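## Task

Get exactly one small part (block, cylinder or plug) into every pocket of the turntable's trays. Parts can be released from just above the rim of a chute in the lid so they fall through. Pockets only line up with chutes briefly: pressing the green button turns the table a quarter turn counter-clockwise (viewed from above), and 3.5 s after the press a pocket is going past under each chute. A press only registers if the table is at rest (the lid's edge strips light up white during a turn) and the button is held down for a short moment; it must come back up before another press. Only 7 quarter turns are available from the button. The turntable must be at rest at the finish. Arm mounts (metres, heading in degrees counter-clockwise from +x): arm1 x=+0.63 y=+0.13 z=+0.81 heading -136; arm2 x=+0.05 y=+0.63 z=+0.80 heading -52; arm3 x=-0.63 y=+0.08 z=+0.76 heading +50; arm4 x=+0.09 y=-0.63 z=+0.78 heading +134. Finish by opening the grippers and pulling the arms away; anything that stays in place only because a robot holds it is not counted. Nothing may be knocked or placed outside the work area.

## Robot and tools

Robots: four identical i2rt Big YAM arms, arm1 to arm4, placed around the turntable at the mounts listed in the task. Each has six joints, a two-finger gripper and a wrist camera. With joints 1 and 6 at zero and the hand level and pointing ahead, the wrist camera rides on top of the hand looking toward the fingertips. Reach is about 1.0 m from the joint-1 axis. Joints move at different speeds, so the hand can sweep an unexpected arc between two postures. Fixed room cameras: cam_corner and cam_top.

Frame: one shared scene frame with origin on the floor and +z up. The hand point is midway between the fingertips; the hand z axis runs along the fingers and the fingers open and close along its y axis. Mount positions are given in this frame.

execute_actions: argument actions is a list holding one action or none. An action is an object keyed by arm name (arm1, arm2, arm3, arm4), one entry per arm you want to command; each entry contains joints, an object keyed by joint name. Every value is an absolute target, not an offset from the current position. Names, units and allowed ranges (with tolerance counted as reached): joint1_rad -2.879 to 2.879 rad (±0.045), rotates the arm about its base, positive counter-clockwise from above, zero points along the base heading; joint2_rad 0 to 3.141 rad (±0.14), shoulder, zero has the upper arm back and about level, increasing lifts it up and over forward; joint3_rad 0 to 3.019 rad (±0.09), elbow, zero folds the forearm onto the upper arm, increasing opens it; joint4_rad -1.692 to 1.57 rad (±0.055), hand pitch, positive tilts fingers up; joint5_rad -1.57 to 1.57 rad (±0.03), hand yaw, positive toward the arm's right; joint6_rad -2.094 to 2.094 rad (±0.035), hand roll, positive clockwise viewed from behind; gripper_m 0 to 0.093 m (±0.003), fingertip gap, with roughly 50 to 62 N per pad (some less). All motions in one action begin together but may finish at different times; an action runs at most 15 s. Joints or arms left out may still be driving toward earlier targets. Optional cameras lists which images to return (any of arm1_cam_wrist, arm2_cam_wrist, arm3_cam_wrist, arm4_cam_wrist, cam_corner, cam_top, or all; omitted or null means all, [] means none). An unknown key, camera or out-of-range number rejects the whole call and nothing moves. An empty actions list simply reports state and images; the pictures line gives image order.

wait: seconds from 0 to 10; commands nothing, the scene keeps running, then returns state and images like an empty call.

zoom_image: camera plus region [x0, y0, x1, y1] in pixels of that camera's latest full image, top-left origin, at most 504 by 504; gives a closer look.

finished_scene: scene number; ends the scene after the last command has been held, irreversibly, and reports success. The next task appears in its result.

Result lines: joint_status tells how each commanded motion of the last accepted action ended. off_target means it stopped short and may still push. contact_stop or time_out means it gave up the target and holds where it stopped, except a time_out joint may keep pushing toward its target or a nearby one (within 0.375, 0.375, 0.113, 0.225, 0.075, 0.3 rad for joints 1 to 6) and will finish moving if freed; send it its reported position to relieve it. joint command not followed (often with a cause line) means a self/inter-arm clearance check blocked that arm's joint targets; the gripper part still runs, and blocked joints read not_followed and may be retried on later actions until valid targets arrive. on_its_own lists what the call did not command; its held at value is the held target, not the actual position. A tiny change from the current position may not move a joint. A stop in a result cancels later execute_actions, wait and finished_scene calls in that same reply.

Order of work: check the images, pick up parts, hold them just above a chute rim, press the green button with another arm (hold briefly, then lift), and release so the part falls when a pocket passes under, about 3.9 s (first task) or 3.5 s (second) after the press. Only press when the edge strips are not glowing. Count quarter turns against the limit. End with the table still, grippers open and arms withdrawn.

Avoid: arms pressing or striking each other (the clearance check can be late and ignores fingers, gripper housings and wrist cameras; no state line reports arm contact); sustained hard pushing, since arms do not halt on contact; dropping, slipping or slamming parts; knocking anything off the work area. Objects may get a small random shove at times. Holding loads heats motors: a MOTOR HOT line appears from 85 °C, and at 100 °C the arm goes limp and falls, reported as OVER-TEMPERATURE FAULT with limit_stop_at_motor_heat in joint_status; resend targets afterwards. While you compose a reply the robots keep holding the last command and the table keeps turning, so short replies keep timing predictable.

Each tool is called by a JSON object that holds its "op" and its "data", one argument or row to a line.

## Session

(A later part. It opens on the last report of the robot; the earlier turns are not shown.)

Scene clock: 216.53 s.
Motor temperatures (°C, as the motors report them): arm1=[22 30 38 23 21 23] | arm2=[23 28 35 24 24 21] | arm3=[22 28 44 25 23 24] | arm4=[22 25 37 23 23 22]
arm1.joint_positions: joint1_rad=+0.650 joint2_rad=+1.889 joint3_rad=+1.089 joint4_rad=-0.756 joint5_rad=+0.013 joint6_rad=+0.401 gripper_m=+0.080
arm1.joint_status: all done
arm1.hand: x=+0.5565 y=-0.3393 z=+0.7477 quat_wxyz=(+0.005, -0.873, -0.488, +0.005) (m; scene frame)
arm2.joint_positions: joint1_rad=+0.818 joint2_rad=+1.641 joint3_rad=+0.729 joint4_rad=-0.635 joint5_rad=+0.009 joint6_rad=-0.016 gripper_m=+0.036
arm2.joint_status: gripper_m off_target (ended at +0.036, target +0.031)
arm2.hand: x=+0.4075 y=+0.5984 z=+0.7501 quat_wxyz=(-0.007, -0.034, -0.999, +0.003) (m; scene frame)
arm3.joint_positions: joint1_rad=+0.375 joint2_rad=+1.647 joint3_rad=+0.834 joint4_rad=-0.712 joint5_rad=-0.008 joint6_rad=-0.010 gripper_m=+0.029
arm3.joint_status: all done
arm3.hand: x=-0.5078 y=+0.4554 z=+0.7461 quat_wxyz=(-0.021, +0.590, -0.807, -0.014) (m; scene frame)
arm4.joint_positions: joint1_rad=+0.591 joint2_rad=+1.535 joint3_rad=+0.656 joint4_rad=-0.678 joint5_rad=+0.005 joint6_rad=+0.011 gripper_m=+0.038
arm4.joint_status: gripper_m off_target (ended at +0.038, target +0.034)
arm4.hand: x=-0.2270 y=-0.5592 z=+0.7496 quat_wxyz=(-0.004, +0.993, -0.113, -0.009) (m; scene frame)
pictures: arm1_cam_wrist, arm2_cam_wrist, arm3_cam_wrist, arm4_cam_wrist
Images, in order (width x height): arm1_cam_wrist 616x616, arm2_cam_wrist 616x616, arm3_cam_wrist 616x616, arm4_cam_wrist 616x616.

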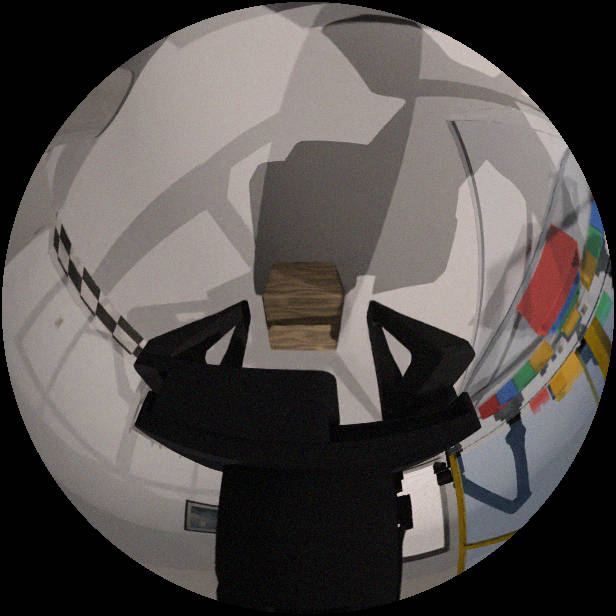

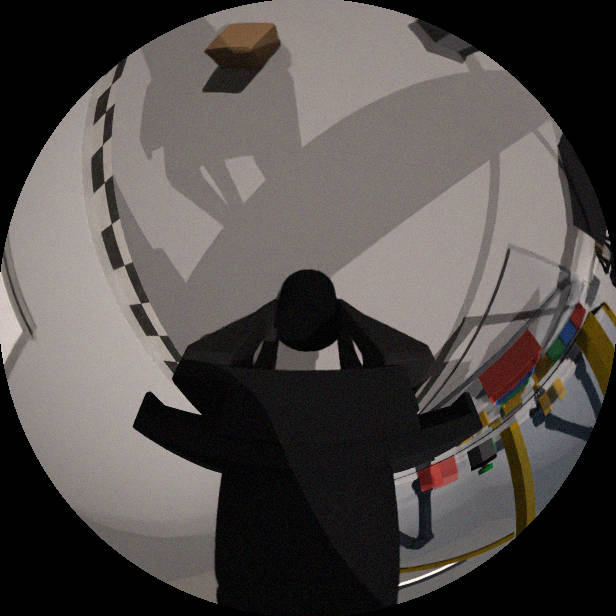

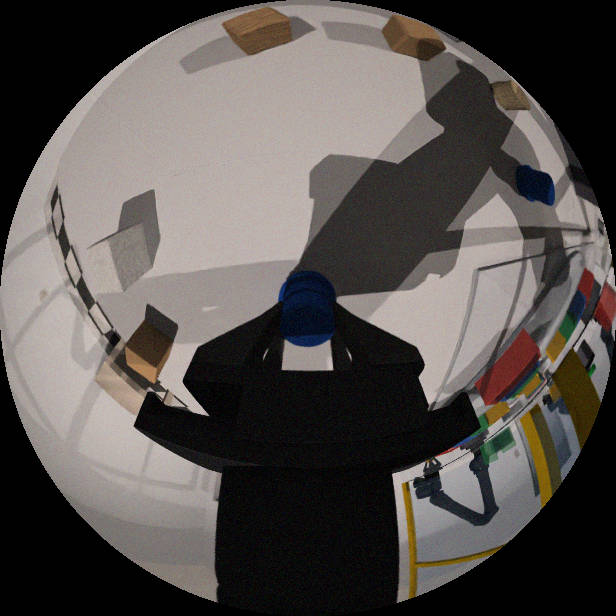

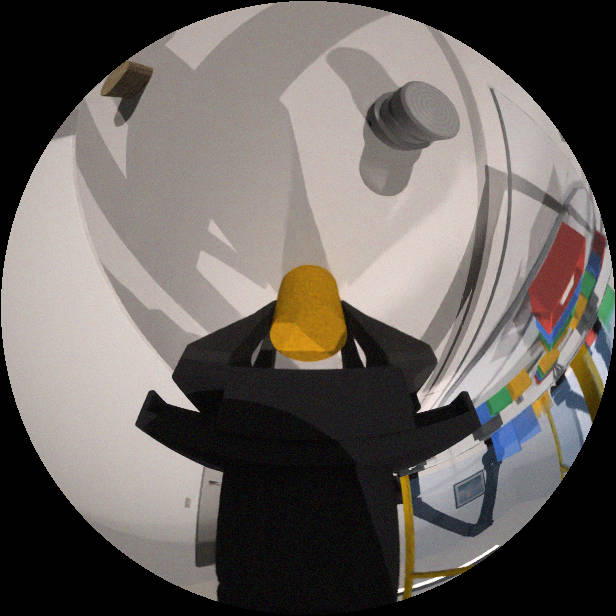

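{"op": "execute_actions", "data": {
  "actions": [
    {"arm1":{"joints":{"gripper_m":0.031}},"arm2":{"joints":{"joint1_rad":0.68,"joint2_rad":0.95,"joint3_rad":1.10,"joint4_rad":-1.61,"gripper_m":0.029}},"arm3":{"joints":{"joint2_rad":0.95,"joint3_rad":1.14,"joint4_rad":-1.56,"gripper_m":0.021}},"arm4":{"joints":{"joint2_rad":1.15,"joint3_rad":1.075,"joint4_rad":-1.41,"gripper_m":0.031}}}
  ],
  "cameras": ["arm2_cam_wrist","arm3_cam_wrist","arm4_cam_wrist","cam_corner"]
}}

Scene clock: 272.33 s.
Motor temperatures (°C, as the motors report them): arm1=[22 30 37 23 21 23] | arm2=[23 28 35 24 24 21] | arm3=[22 28 43 25 23 24] | arm4=[22 25 37 23 23 22]
arm1.joint_positions: joint1_rad=+0.650 joint2_rad=+1.889 joint3_rad=+1.089 joint4_rad=-0.756 joint5_rad=+0.013 joint6_rad=+0.402 gripper_m=+0.039
arm1.joint_status: gripper_m off_target (ended at +0.039, target +0.031)
arm1.hand: x=+0.5565 y=-0.3393 z=+0.7477 quat_wxyz=(+0.005, -0.873, -0.488, +0.005) (m; scene frame)
arm2.joint_positions: joint1_rad=+0.673 joint2_rad=+0.941 joint3_rad=+1.086 joint4_rad=-1.597 joint5_rad=+0.009 joint6_rad=-0.016 gripper_m=+0.036
arm2.joint_status: gripper_m off_target (ended at +0.036, target +0.029); the others done
arm2.hand: x=+0.3094 y=+0.5677 z=+1.0828 quat_wxyz=(-0.054, -0.106, -0.993, +0.010) (m; scene frame)
arm3.joint_positions: joint1_rad=+0.375 joint2_rad=+0.948 joint3_rad=+1.125 joint4_rad=-1.551 joint5_rad=-0.008 joint6_rad=-0.010 gripper_m=+0.029
arm3.joint_status: gripper_m off_target (ended at +0.029, target +0.021); the others done
arm3.hand: x=-0.5464 y=+0.3488 z=+1.0699 quat_wxyz=(-0.082, +0.588, -0.803, -0.058) (m; scene frame)
arm4.joint_positions: joint1_rad=+0.591 joint2_rad=+1.141 joint3_rad=+1.058 joint4_rad=-1.402 joint5_rad=+0.005 joint6_rad=+0.011 gripper_m=+0.038
arm4.joint_status: gripper_m off_target (ended at +0.038, target +0.031); the others done
arm4.hand: x=-0.2304 y=-0.5591 z=+1.0048 quat_wxyz=(-0.008, +0.993, -0.113, -0.045) (m; scene frame)
pictures: arm2_cam_wrist, arm3_cam_wrist, arm4_cam_wrist, cam_corner
Images, in order (width x height): arm2_cam_wrist 616x616, arm3_cam_wrist 616x616, arm4_cam_wrist 616x616, cam_corner 672x504.

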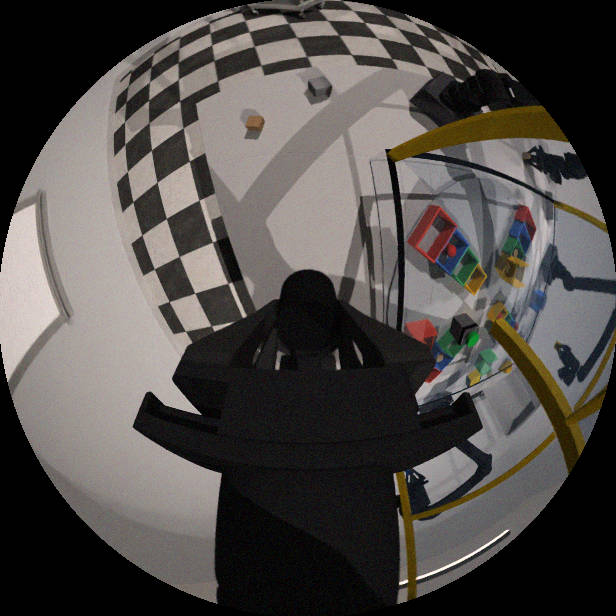

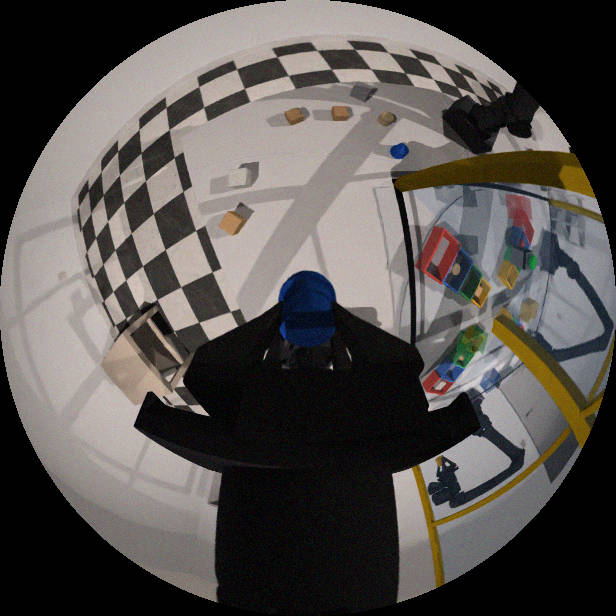

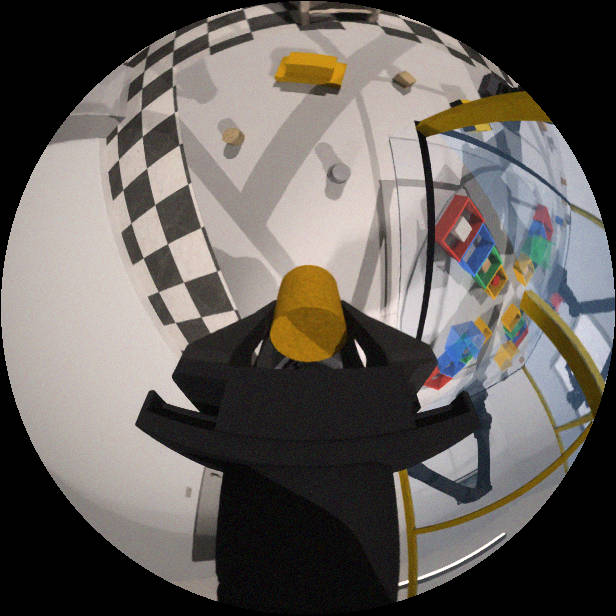

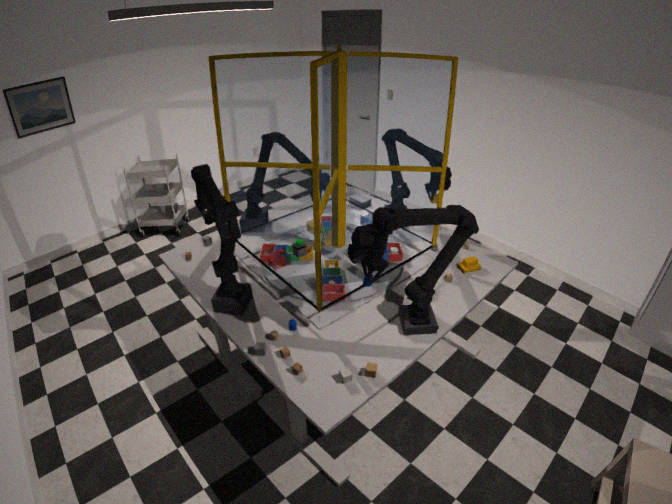

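{"op": "zoom_image", "data": {
  "camera": "arm2_cam_wrist",
  "region": [395, 195, 505, 305]
}}

{"op": "zoom_image", "data": {
  "camera": "arm3_cam_wrist",
  "region": [400, 215, 510, 325]
}}

{"op": "zoom_image", "data": {
  "camera": "arm3_cam_wrist",
  "region": [195, 155, 285, 245]
}}

{"op": "zoom_image", "data": {
  "camera": "arm4_cam_wrist",
  "region": [300, 135, 380, 215]
}}

{"op": "zoom_image", "data": {
  "camera": "arm2_cam_wrist",
  "region": [220, 60, 360, 160]
}}

Region (395, 195, 505, 305) of arm2_cam_wrist's 616x616 image, scaled by 4.582, with more detail than that image has.

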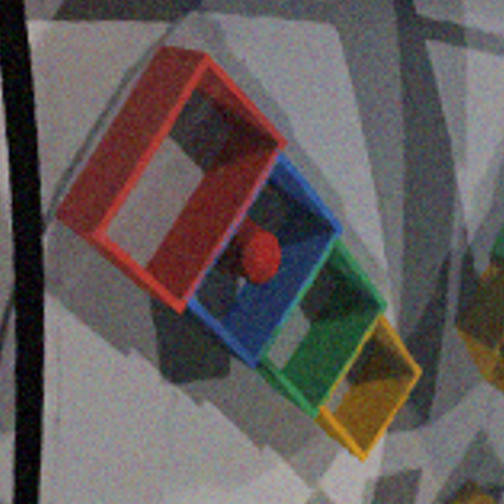

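Region (400, 215, 510, 325) of arm3_cam_wrist's 616x616 image, scaled by 4.582, with more detail than that image has.

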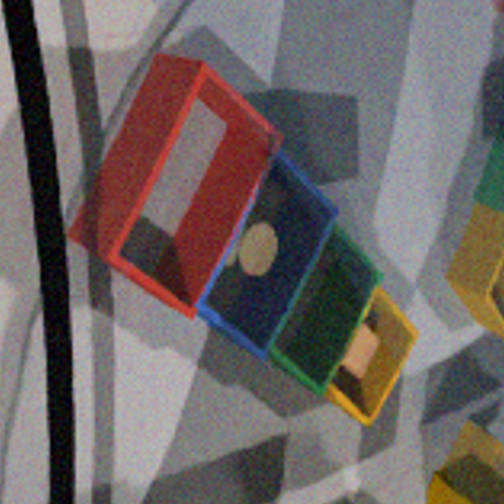

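Region (195, 155, 285, 245) of arm3_cam_wrist's 616x616 image, scaled by 5.600, with more detail than that image has.

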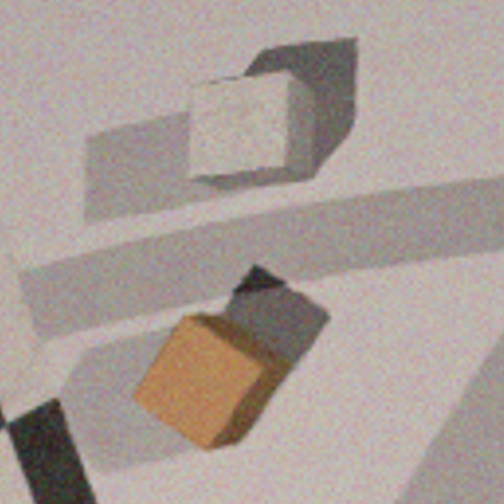

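Region (300, 135, 380, 215) of arm4_cam_wrist's 616x616 image, scaled by 6.300, with more detail than that image has.

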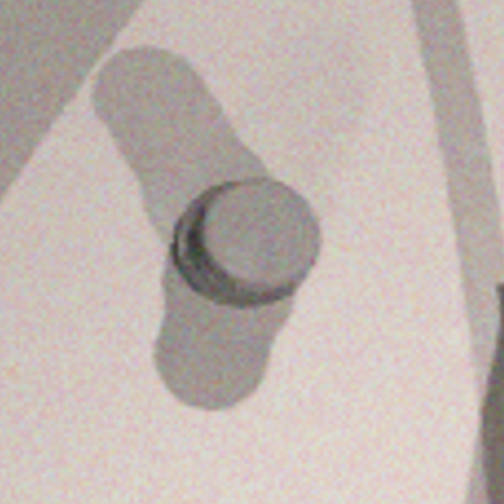

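Region (220, 60, 360, 160) of arm2_cam_wrist's 616x616 image, scaled by 3.600, with more detail than that image has; it fills the top 360 rows of this view, and the rest is white.

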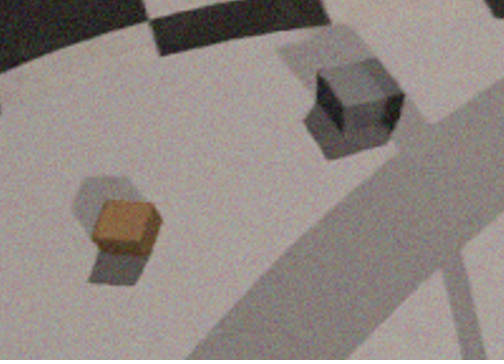

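{"op": "execute_actions", "data": {
  "actions": [
    {"arm1":{"joints":{"joint2_rad":1.2,"joint3_rad":1.32,"joint4_rad":-1.6,"joint6_rad":0.3}},"arm2":{"joints":{"joint1_rad":-0.733}},"arm3":{"joints":{"joint1_rad":-1.028}},"arm4":{"joints":{"joint1_rad":-0.574}}}
  ],
  "cameras": ["arm1_cam_wrist","arm2_cam_wrist","arm3_cam_wrist","arm4_cam_wrist"]
}}

Scene clock: 298.53 s.
Motor temperatures (°C, as the motors report them): arm1=[22 30 37 23 21 23] | arm2=[23 27 37 24 24 21] | arm3=[22 27 46 25 23 24] | arm4=[22 25 39 23 23 22]
arm1.joint_positions: joint1_rad=+0.650 joint2_rad=+1.192 joint3_rad=+1.310 joint4_rad=-1.591 joint5_rad=+0.013 joint6_rad=+0.311 gripper_m=+0.039
arm1.joint_status: all done
arm1.hand: x=+0.5747 y=-0.2205 z=+1.1082 quat_wxyz=(-0.027, -0.849, -0.526, +0.031) (m; scene frame)
arm2.joint_positions: joint1_rad=-0.730 joint2_rad=+0.942 joint3_rad=+1.086 joint4_rad=-1.597 joint5_rad=+0.009 joint6_rad=-0.016 gripper_m=+0.036
arm2.joint_status: all done
arm2.hand: x=+0.0378 y=+0.3685 z=+1.0841 quat_wxyz=(-0.032, -0.722, -0.690, +0.048) (m; scene frame)
arm3.joint_positions: joint1_rad=-1.022 joint2_rad=+0.949 joint3_rad=+1.125 joint4_rad=-1.551 joint5_rad=-0.008 joint6_rad=-0.010 gripper_m=+0.029
arm3.joint_status: all done
arm3.hand: x=-0.3558 y=+0.0429 z=+1.0713 quat_wxyz=(-0.103, -0.067, -0.992, +0.003) (m; scene frame)
arm4.joint_positions: joint1_rad=-0.574 joint2_rad=+1.142 joint3_rad=+1.058 joint4_rad=-1.402 joint5_rad=+0.005 joint6_rad=+0.011 gripper_m=+0.038
arm4.joint_status: all done
arm4.hand: x=+0.0293 y=-0.3087 z=+1.0044 quat_wxyz=(-0.029, +0.766, -0.641, -0.034) (m; scene frame)
pictures: arm1_cam_wrist, arm2_cam_wrist, arm3_cam_wrist, arm4_cam_wrist
Images, in order (width x height): arm1_cam_wrist 616x616, arm2_cam_wrist 616x616, arm3_cam_wrist 616x616, arm4_cam_wrist 616x616.

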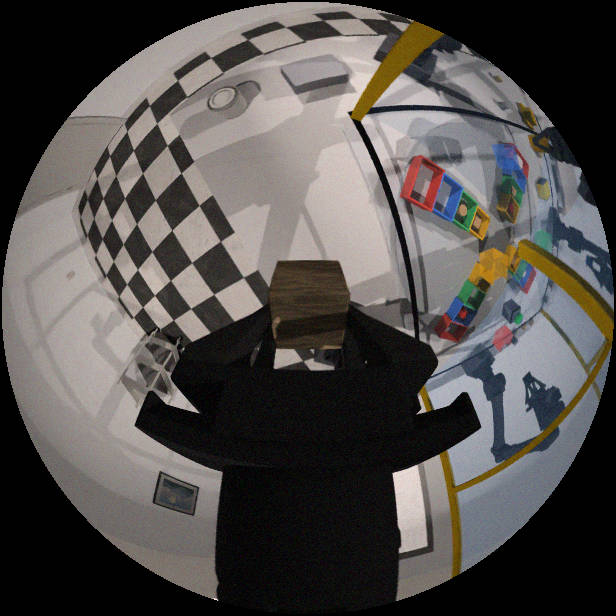

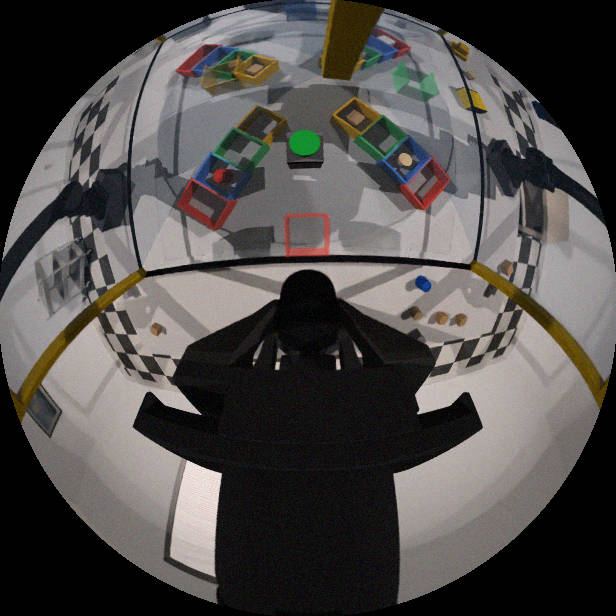

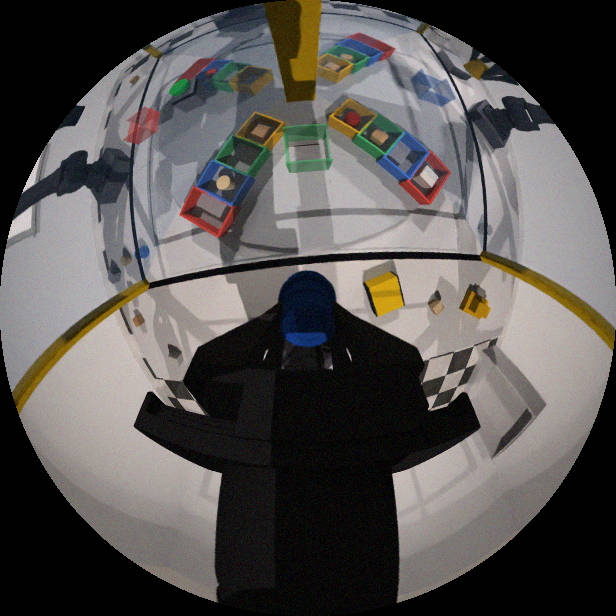

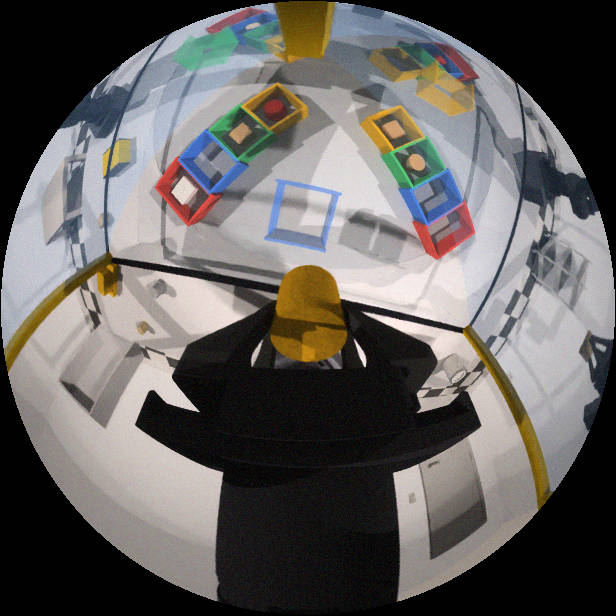

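{"op": "zoom_image", "data": {
  "camera": "arm2_cam_wrist",
  "region": [272, 198, 344, 270]
}}

{"op": "zoom_image", "data": {
  "camera": "arm2_cam_wrist",
  "region": [272, 112, 344, 184]
}}

{"op": "zoom_image", "data": {
  "camera": "arm3_cam_wrist",
  "region": [266, 100, 350, 184]
}}

{"op": "zoom_image", "data": {
  "camera": "arm4_cam_wrist",
  "region": [252, 166, 352, 266]
}}

Region (272, 198, 344, 270) of arm2_cam_wrist's 616x616 image, scaled by 7.000, with more detail than that image has.

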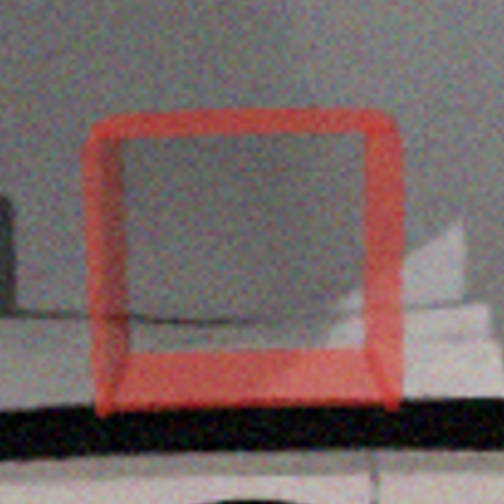

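Region (272, 112, 344, 184) of arm2_cam_wrist's 616x616 image, scaled by 7.000, with more detail than that image has.

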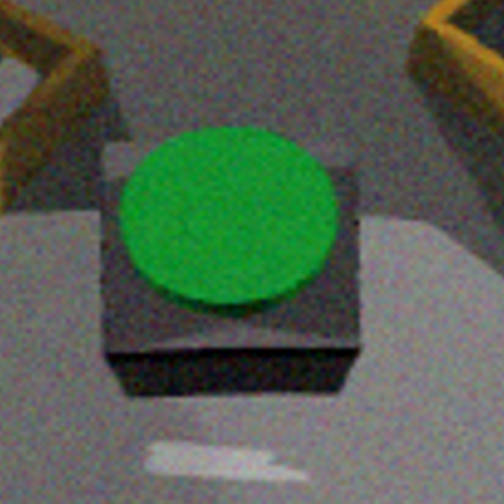

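Region (266, 100, 350, 184) of arm3_cam_wrist's 616x616 image, scaled by 6.000, with more detail than that image has.

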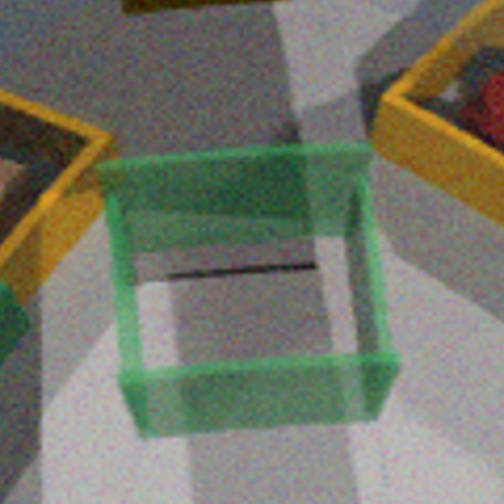

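Region (252, 166, 352, 266) of arm4_cam_wrist's 616x616 image, scaled by 5.040, with more detail than that image has.

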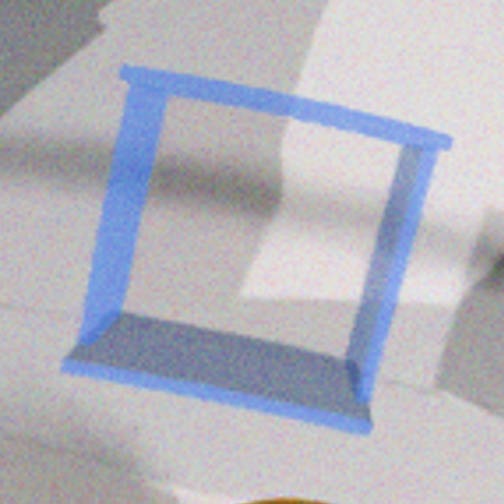

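{"op": "zoom_image", "data": {
  "camera": "arm4_cam_wrist",
  "region": [258, 214, 338, 258]
}}

{"op": "zoom_image", "data": {
  "camera": "arm4_cam_wrist",
  "region": [268, 172, 348, 216]
}}

{"op": "zoom_image", "data": {
  "camera": "arm2_cam_wrist",
  "region": [278, 232, 338, 262]
}}

{"op": "zoom_image", "data": {
  "camera": "arm1_cam_wrist",
  "region": [440, 120, 580, 360]
}}

Region (258, 214, 338, 258) of arm4_cam_wrist's 616x616 image, scaled by 6.300, with more detail than that image has; it fills the top 277 rows of this view, and the rest is white.

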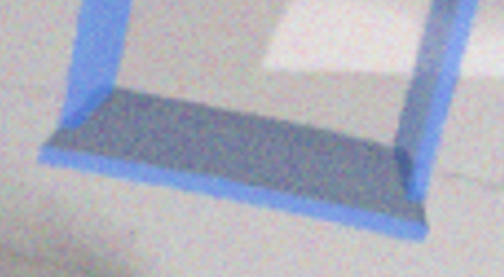

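Region (268, 172, 348, 216) of arm4_cam_wrist's 616x616 image, scaled by 6.300, with more detail than that image has; it fills the top 277 rows of this view, and the rest is white.

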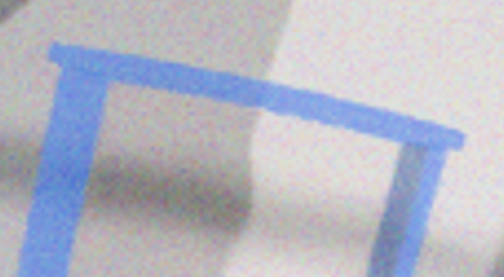

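Region (278, 232, 338, 262) of arm2_cam_wrist's 616x616 image, scaled by 8.400, with more detail than that image has.

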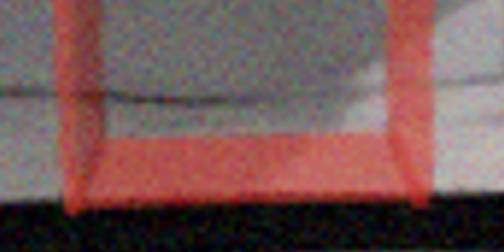

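Region (440, 120, 580, 360) of arm1_cam_wrist's 616x616 image, scaled by 2.100, with more detail than that image has; it fills the left 294 columns of this view, and the rest is white.

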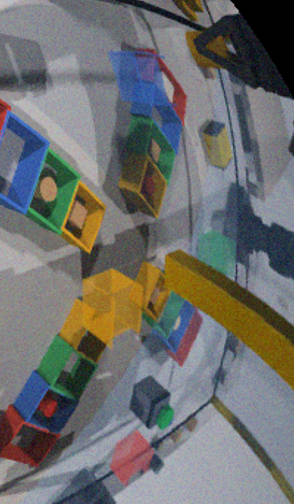

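{"op": "execute_actions", "data": {
  "actions": [
    {"arm1":{"joints":{"joint1_rad":0.15}},"arm2":{"joints":{"joint2_rad":1.326,"joint4_rad":-1.150}},"arm3":{"joints":{"joint1_rad":-1.005,"joint2_rad":1.339,"joint4_rad":-1.035}},"arm4":{"joints":{"joint1_rad":-0.549,"joint2_rad":1.283,"joint4_rad":-1.229}}}
  ]
}}

Scene clock: 384.47 s.
Motor temperatures (°C, as the motors report them): arm1=[22 28 41 23 21 23] | arm2=[23 27 39 24 24 21] | arm3=[22 27 48 25 23 24] | arm4=[22 25 41 23 23 22]
arm1.joint_positions: joint1_rad=+0.155 joint2_rad=+1.192 joint3_rad=+1.310 joint4_rad=-1.591 joint5_rad=+0.013 joint6_rad=+0.309 gripper_m=+0.039
arm1.joint_status: all done
arm1.hand: x=+0.4179 y=-0.1533 z=+1.1090 quat_wxyz=(-0.016, -0.952, -0.303, +0.040) (m; scene frame)
arm2.joint_positions: joint1_rad=-0.730 joint2_rad=+1.340 joint3_rad=+1.086 joint4_rad=-1.167 joint5_rad=+0.009 joint6_rad=-0.016 gripper_m=+0.036
arm2.joint_status: all done
arm2.hand: x=+0.0278 y=+0.2225 z=+0.9719 quat_wxyz=(-0.043, -0.721, -0.689, +0.060) (m; scene frame)
arm3.joint_positions: joint1_rad=-1.016 joint2_rad=+1.346 joint3_rad=+1.125 joint4_rad=-1.049 joint5_rad=-0.008 joint6_rad=-0.010 gripper_m=+0.029
arm3.joint_status: all done
arm3.hand: x=-0.1873 y=+0.0214 z=+0.9658 quat_wxyz=(-0.155, -0.063, -0.986, +0.006) (m; scene frame)
arm4.joint_positions: joint1_rad=-0.553 joint2_rad=+1.294 joint3_rad=+1.058 joint4_rad=-1.240 joint5_rad=+0.005 joint6_rad=+0.011 gripper_m=+0.038
arm4.joint_status: all done
arm4.hand: x=+0.0118 y=-0.2604 z=+0.9577 quat_wxyz=(-0.032, +0.773, -0.633, -0.038) (m; scene frame)
pictures: arm1_cam_wrist, arm2_cam_wrist, arm3_cam_wrist, arm4_cam_wrist, cam_corner, cam_top
Images, in order (width x height): arm1_cam_wrist 616x616, arm2_cam_wrist 616x616, arm3_cam_wrist 616x616, arm4_cam_wrist 616x616, cam_corner 672x504, cam_top 672x504.

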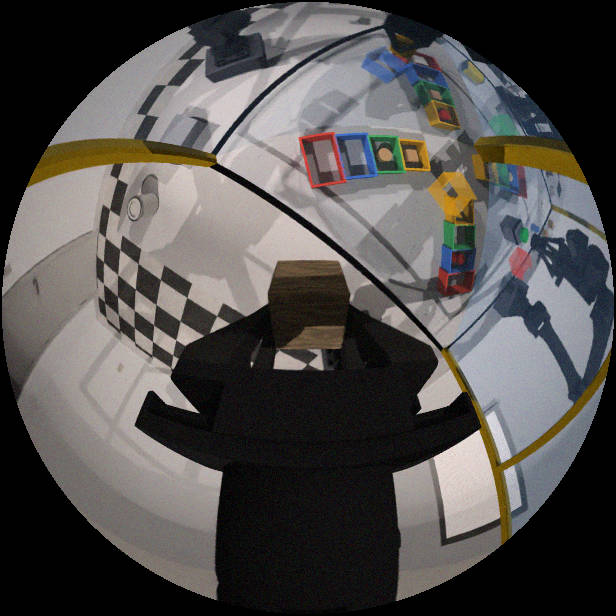

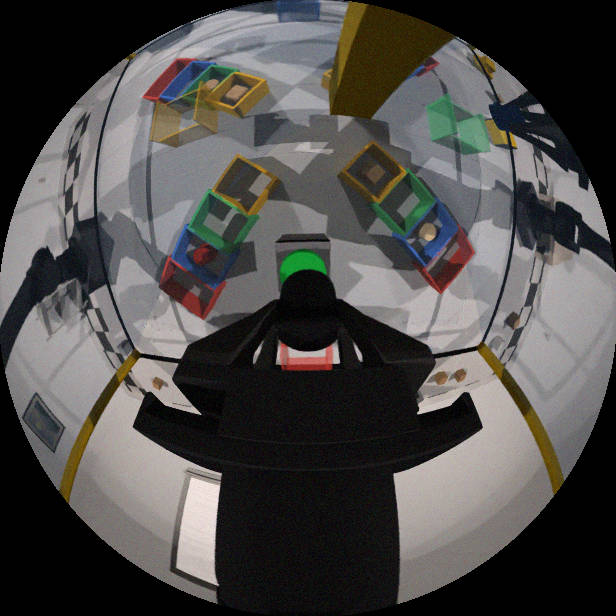

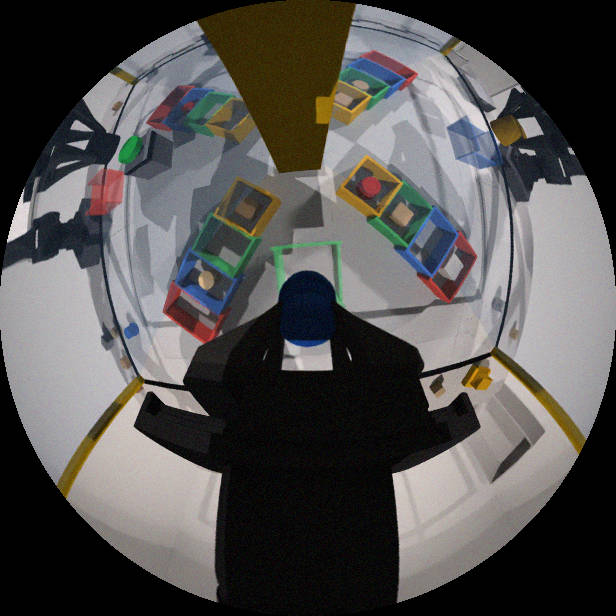

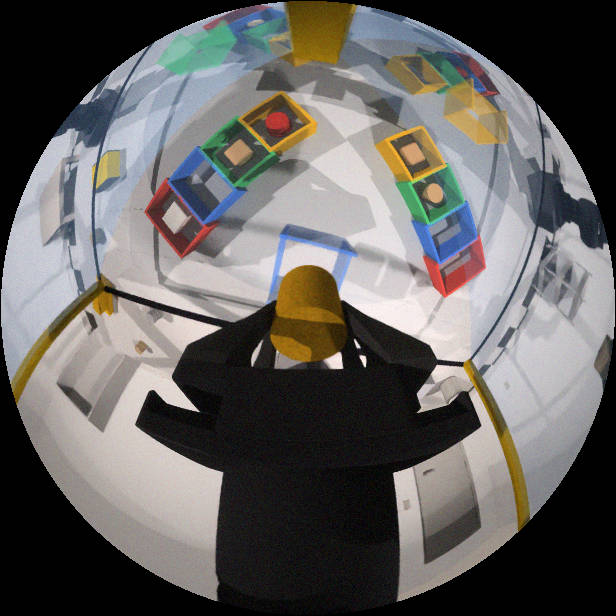

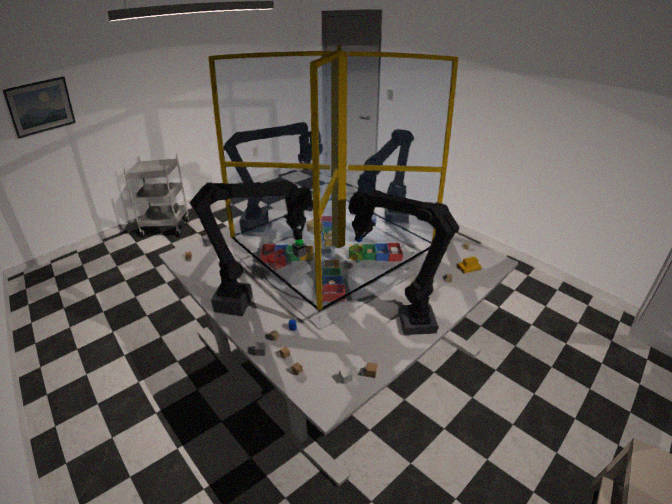

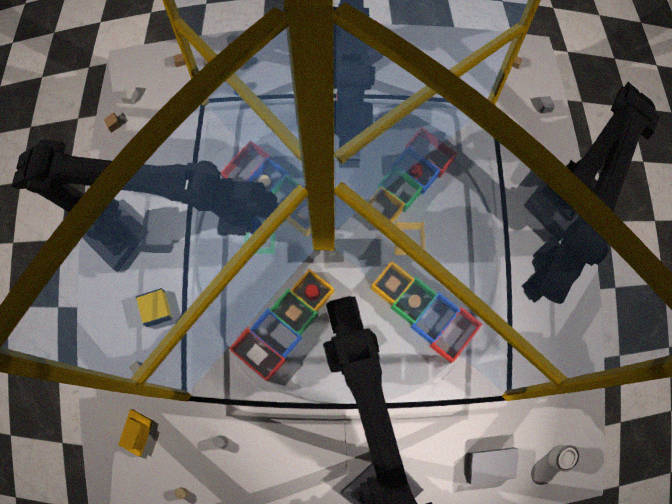

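{"op": "zoom_image", "data": {
  "camera": "arm2_cam_wrist",
  "region": [262, 220, 346, 304]
}}

{"op": "zoom_image", "data": {
  "camera": "arm3_cam_wrist",
  "region": [258, 225, 358, 325]
}}

{"op": "zoom_image", "data": {
  "camera": "arm4_cam_wrist",
  "region": [256, 210, 368, 322]
}}

{"op": "zoom_image", "data": {
  "camera": "arm3_cam_wrist",
  "region": [70, 110, 190, 230]
}}

{"op": "zoom_image", "data": {
  "camera": "arm3_cam_wrist",
  "region": [435, 90, 545, 200]
}}

{"op": "zoom_image", "data": {
  "camera": "arm2_cam_wrist",
  "region": [415, 70, 535, 190]
}}

Region (262, 220, 346, 304) of arm2_cam_wrist's 616x616 image, scaled by 6.000, with more detail than that image has.

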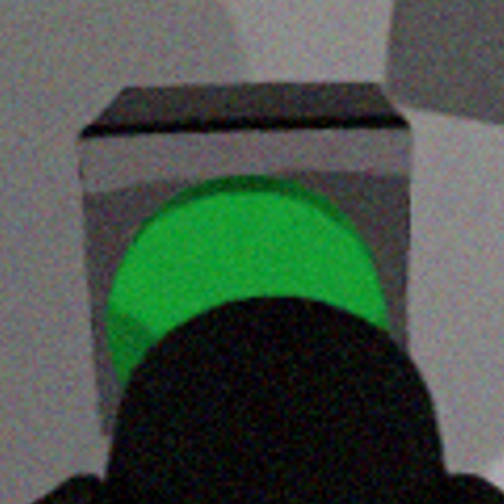

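Region (258, 225, 358, 325) of arm3_cam_wrist's 616x616 image, scaled by 5.040, with more detail than that image has.

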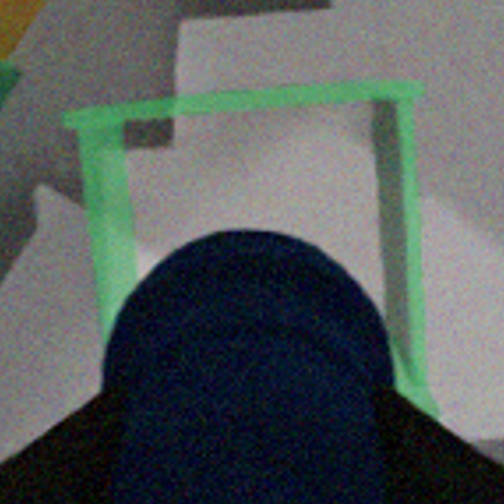

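Region (256, 210, 368, 322) of arm4_cam_wrist's 616x616 image, scaled by 4.500, with more detail than that image has.

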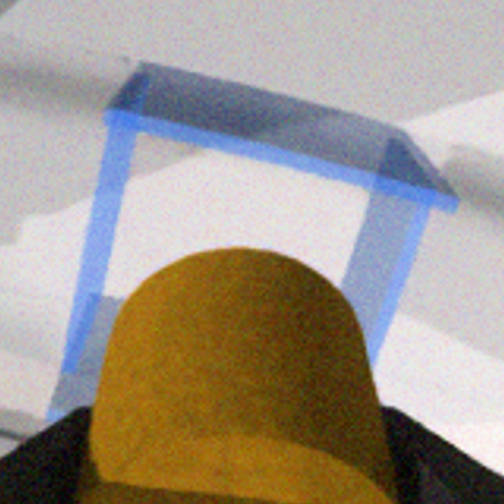

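Region (70, 110, 190, 230) of arm3_cam_wrist's 616x616 image, scaled by 4.200, with more detail than that image has.

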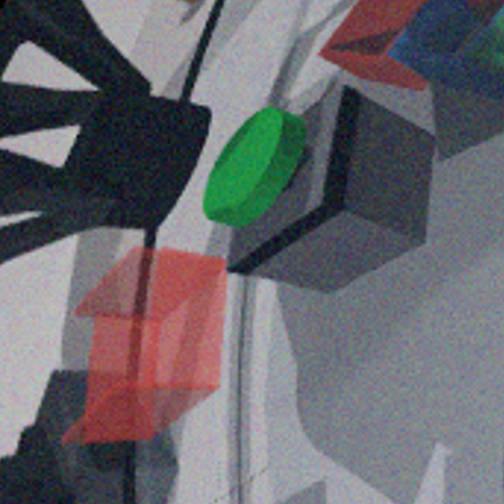

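Region (435, 90, 545, 200) of arm3_cam_wrist's 616x616 image, scaled by 4.582, with more detail than that image has.

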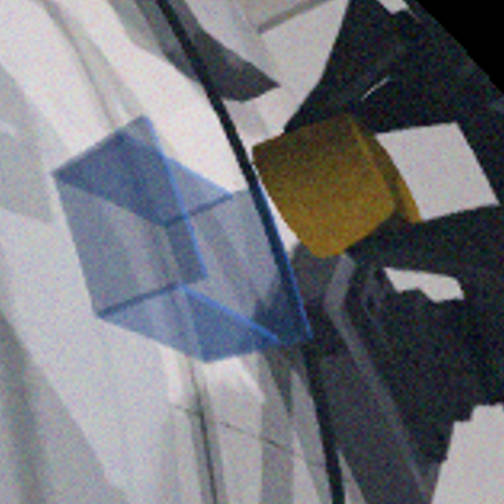

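Region (415, 70, 535, 190) of arm2_cam_wrist's 616x616 image, scaled by 4.200, with more detail than that image has.

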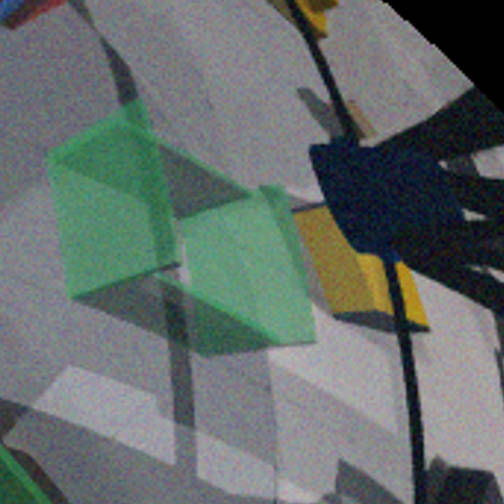

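{"op": "zoom_image", "data": {
  "camera": "arm2_cam_wrist",
  "region": [266, 330, 350, 380]
}}

Region (266, 330, 350, 380) of arm2_cam_wrist's 616x616 image, scaled by 6.000, with more detail than that image has; it fills the top 300 rows of this view, and the rest is white.

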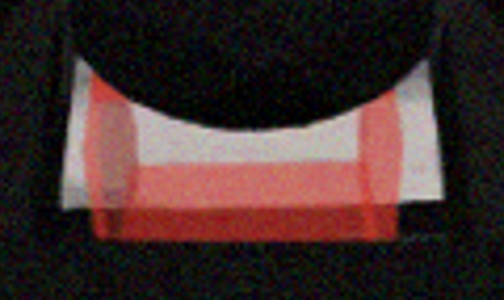

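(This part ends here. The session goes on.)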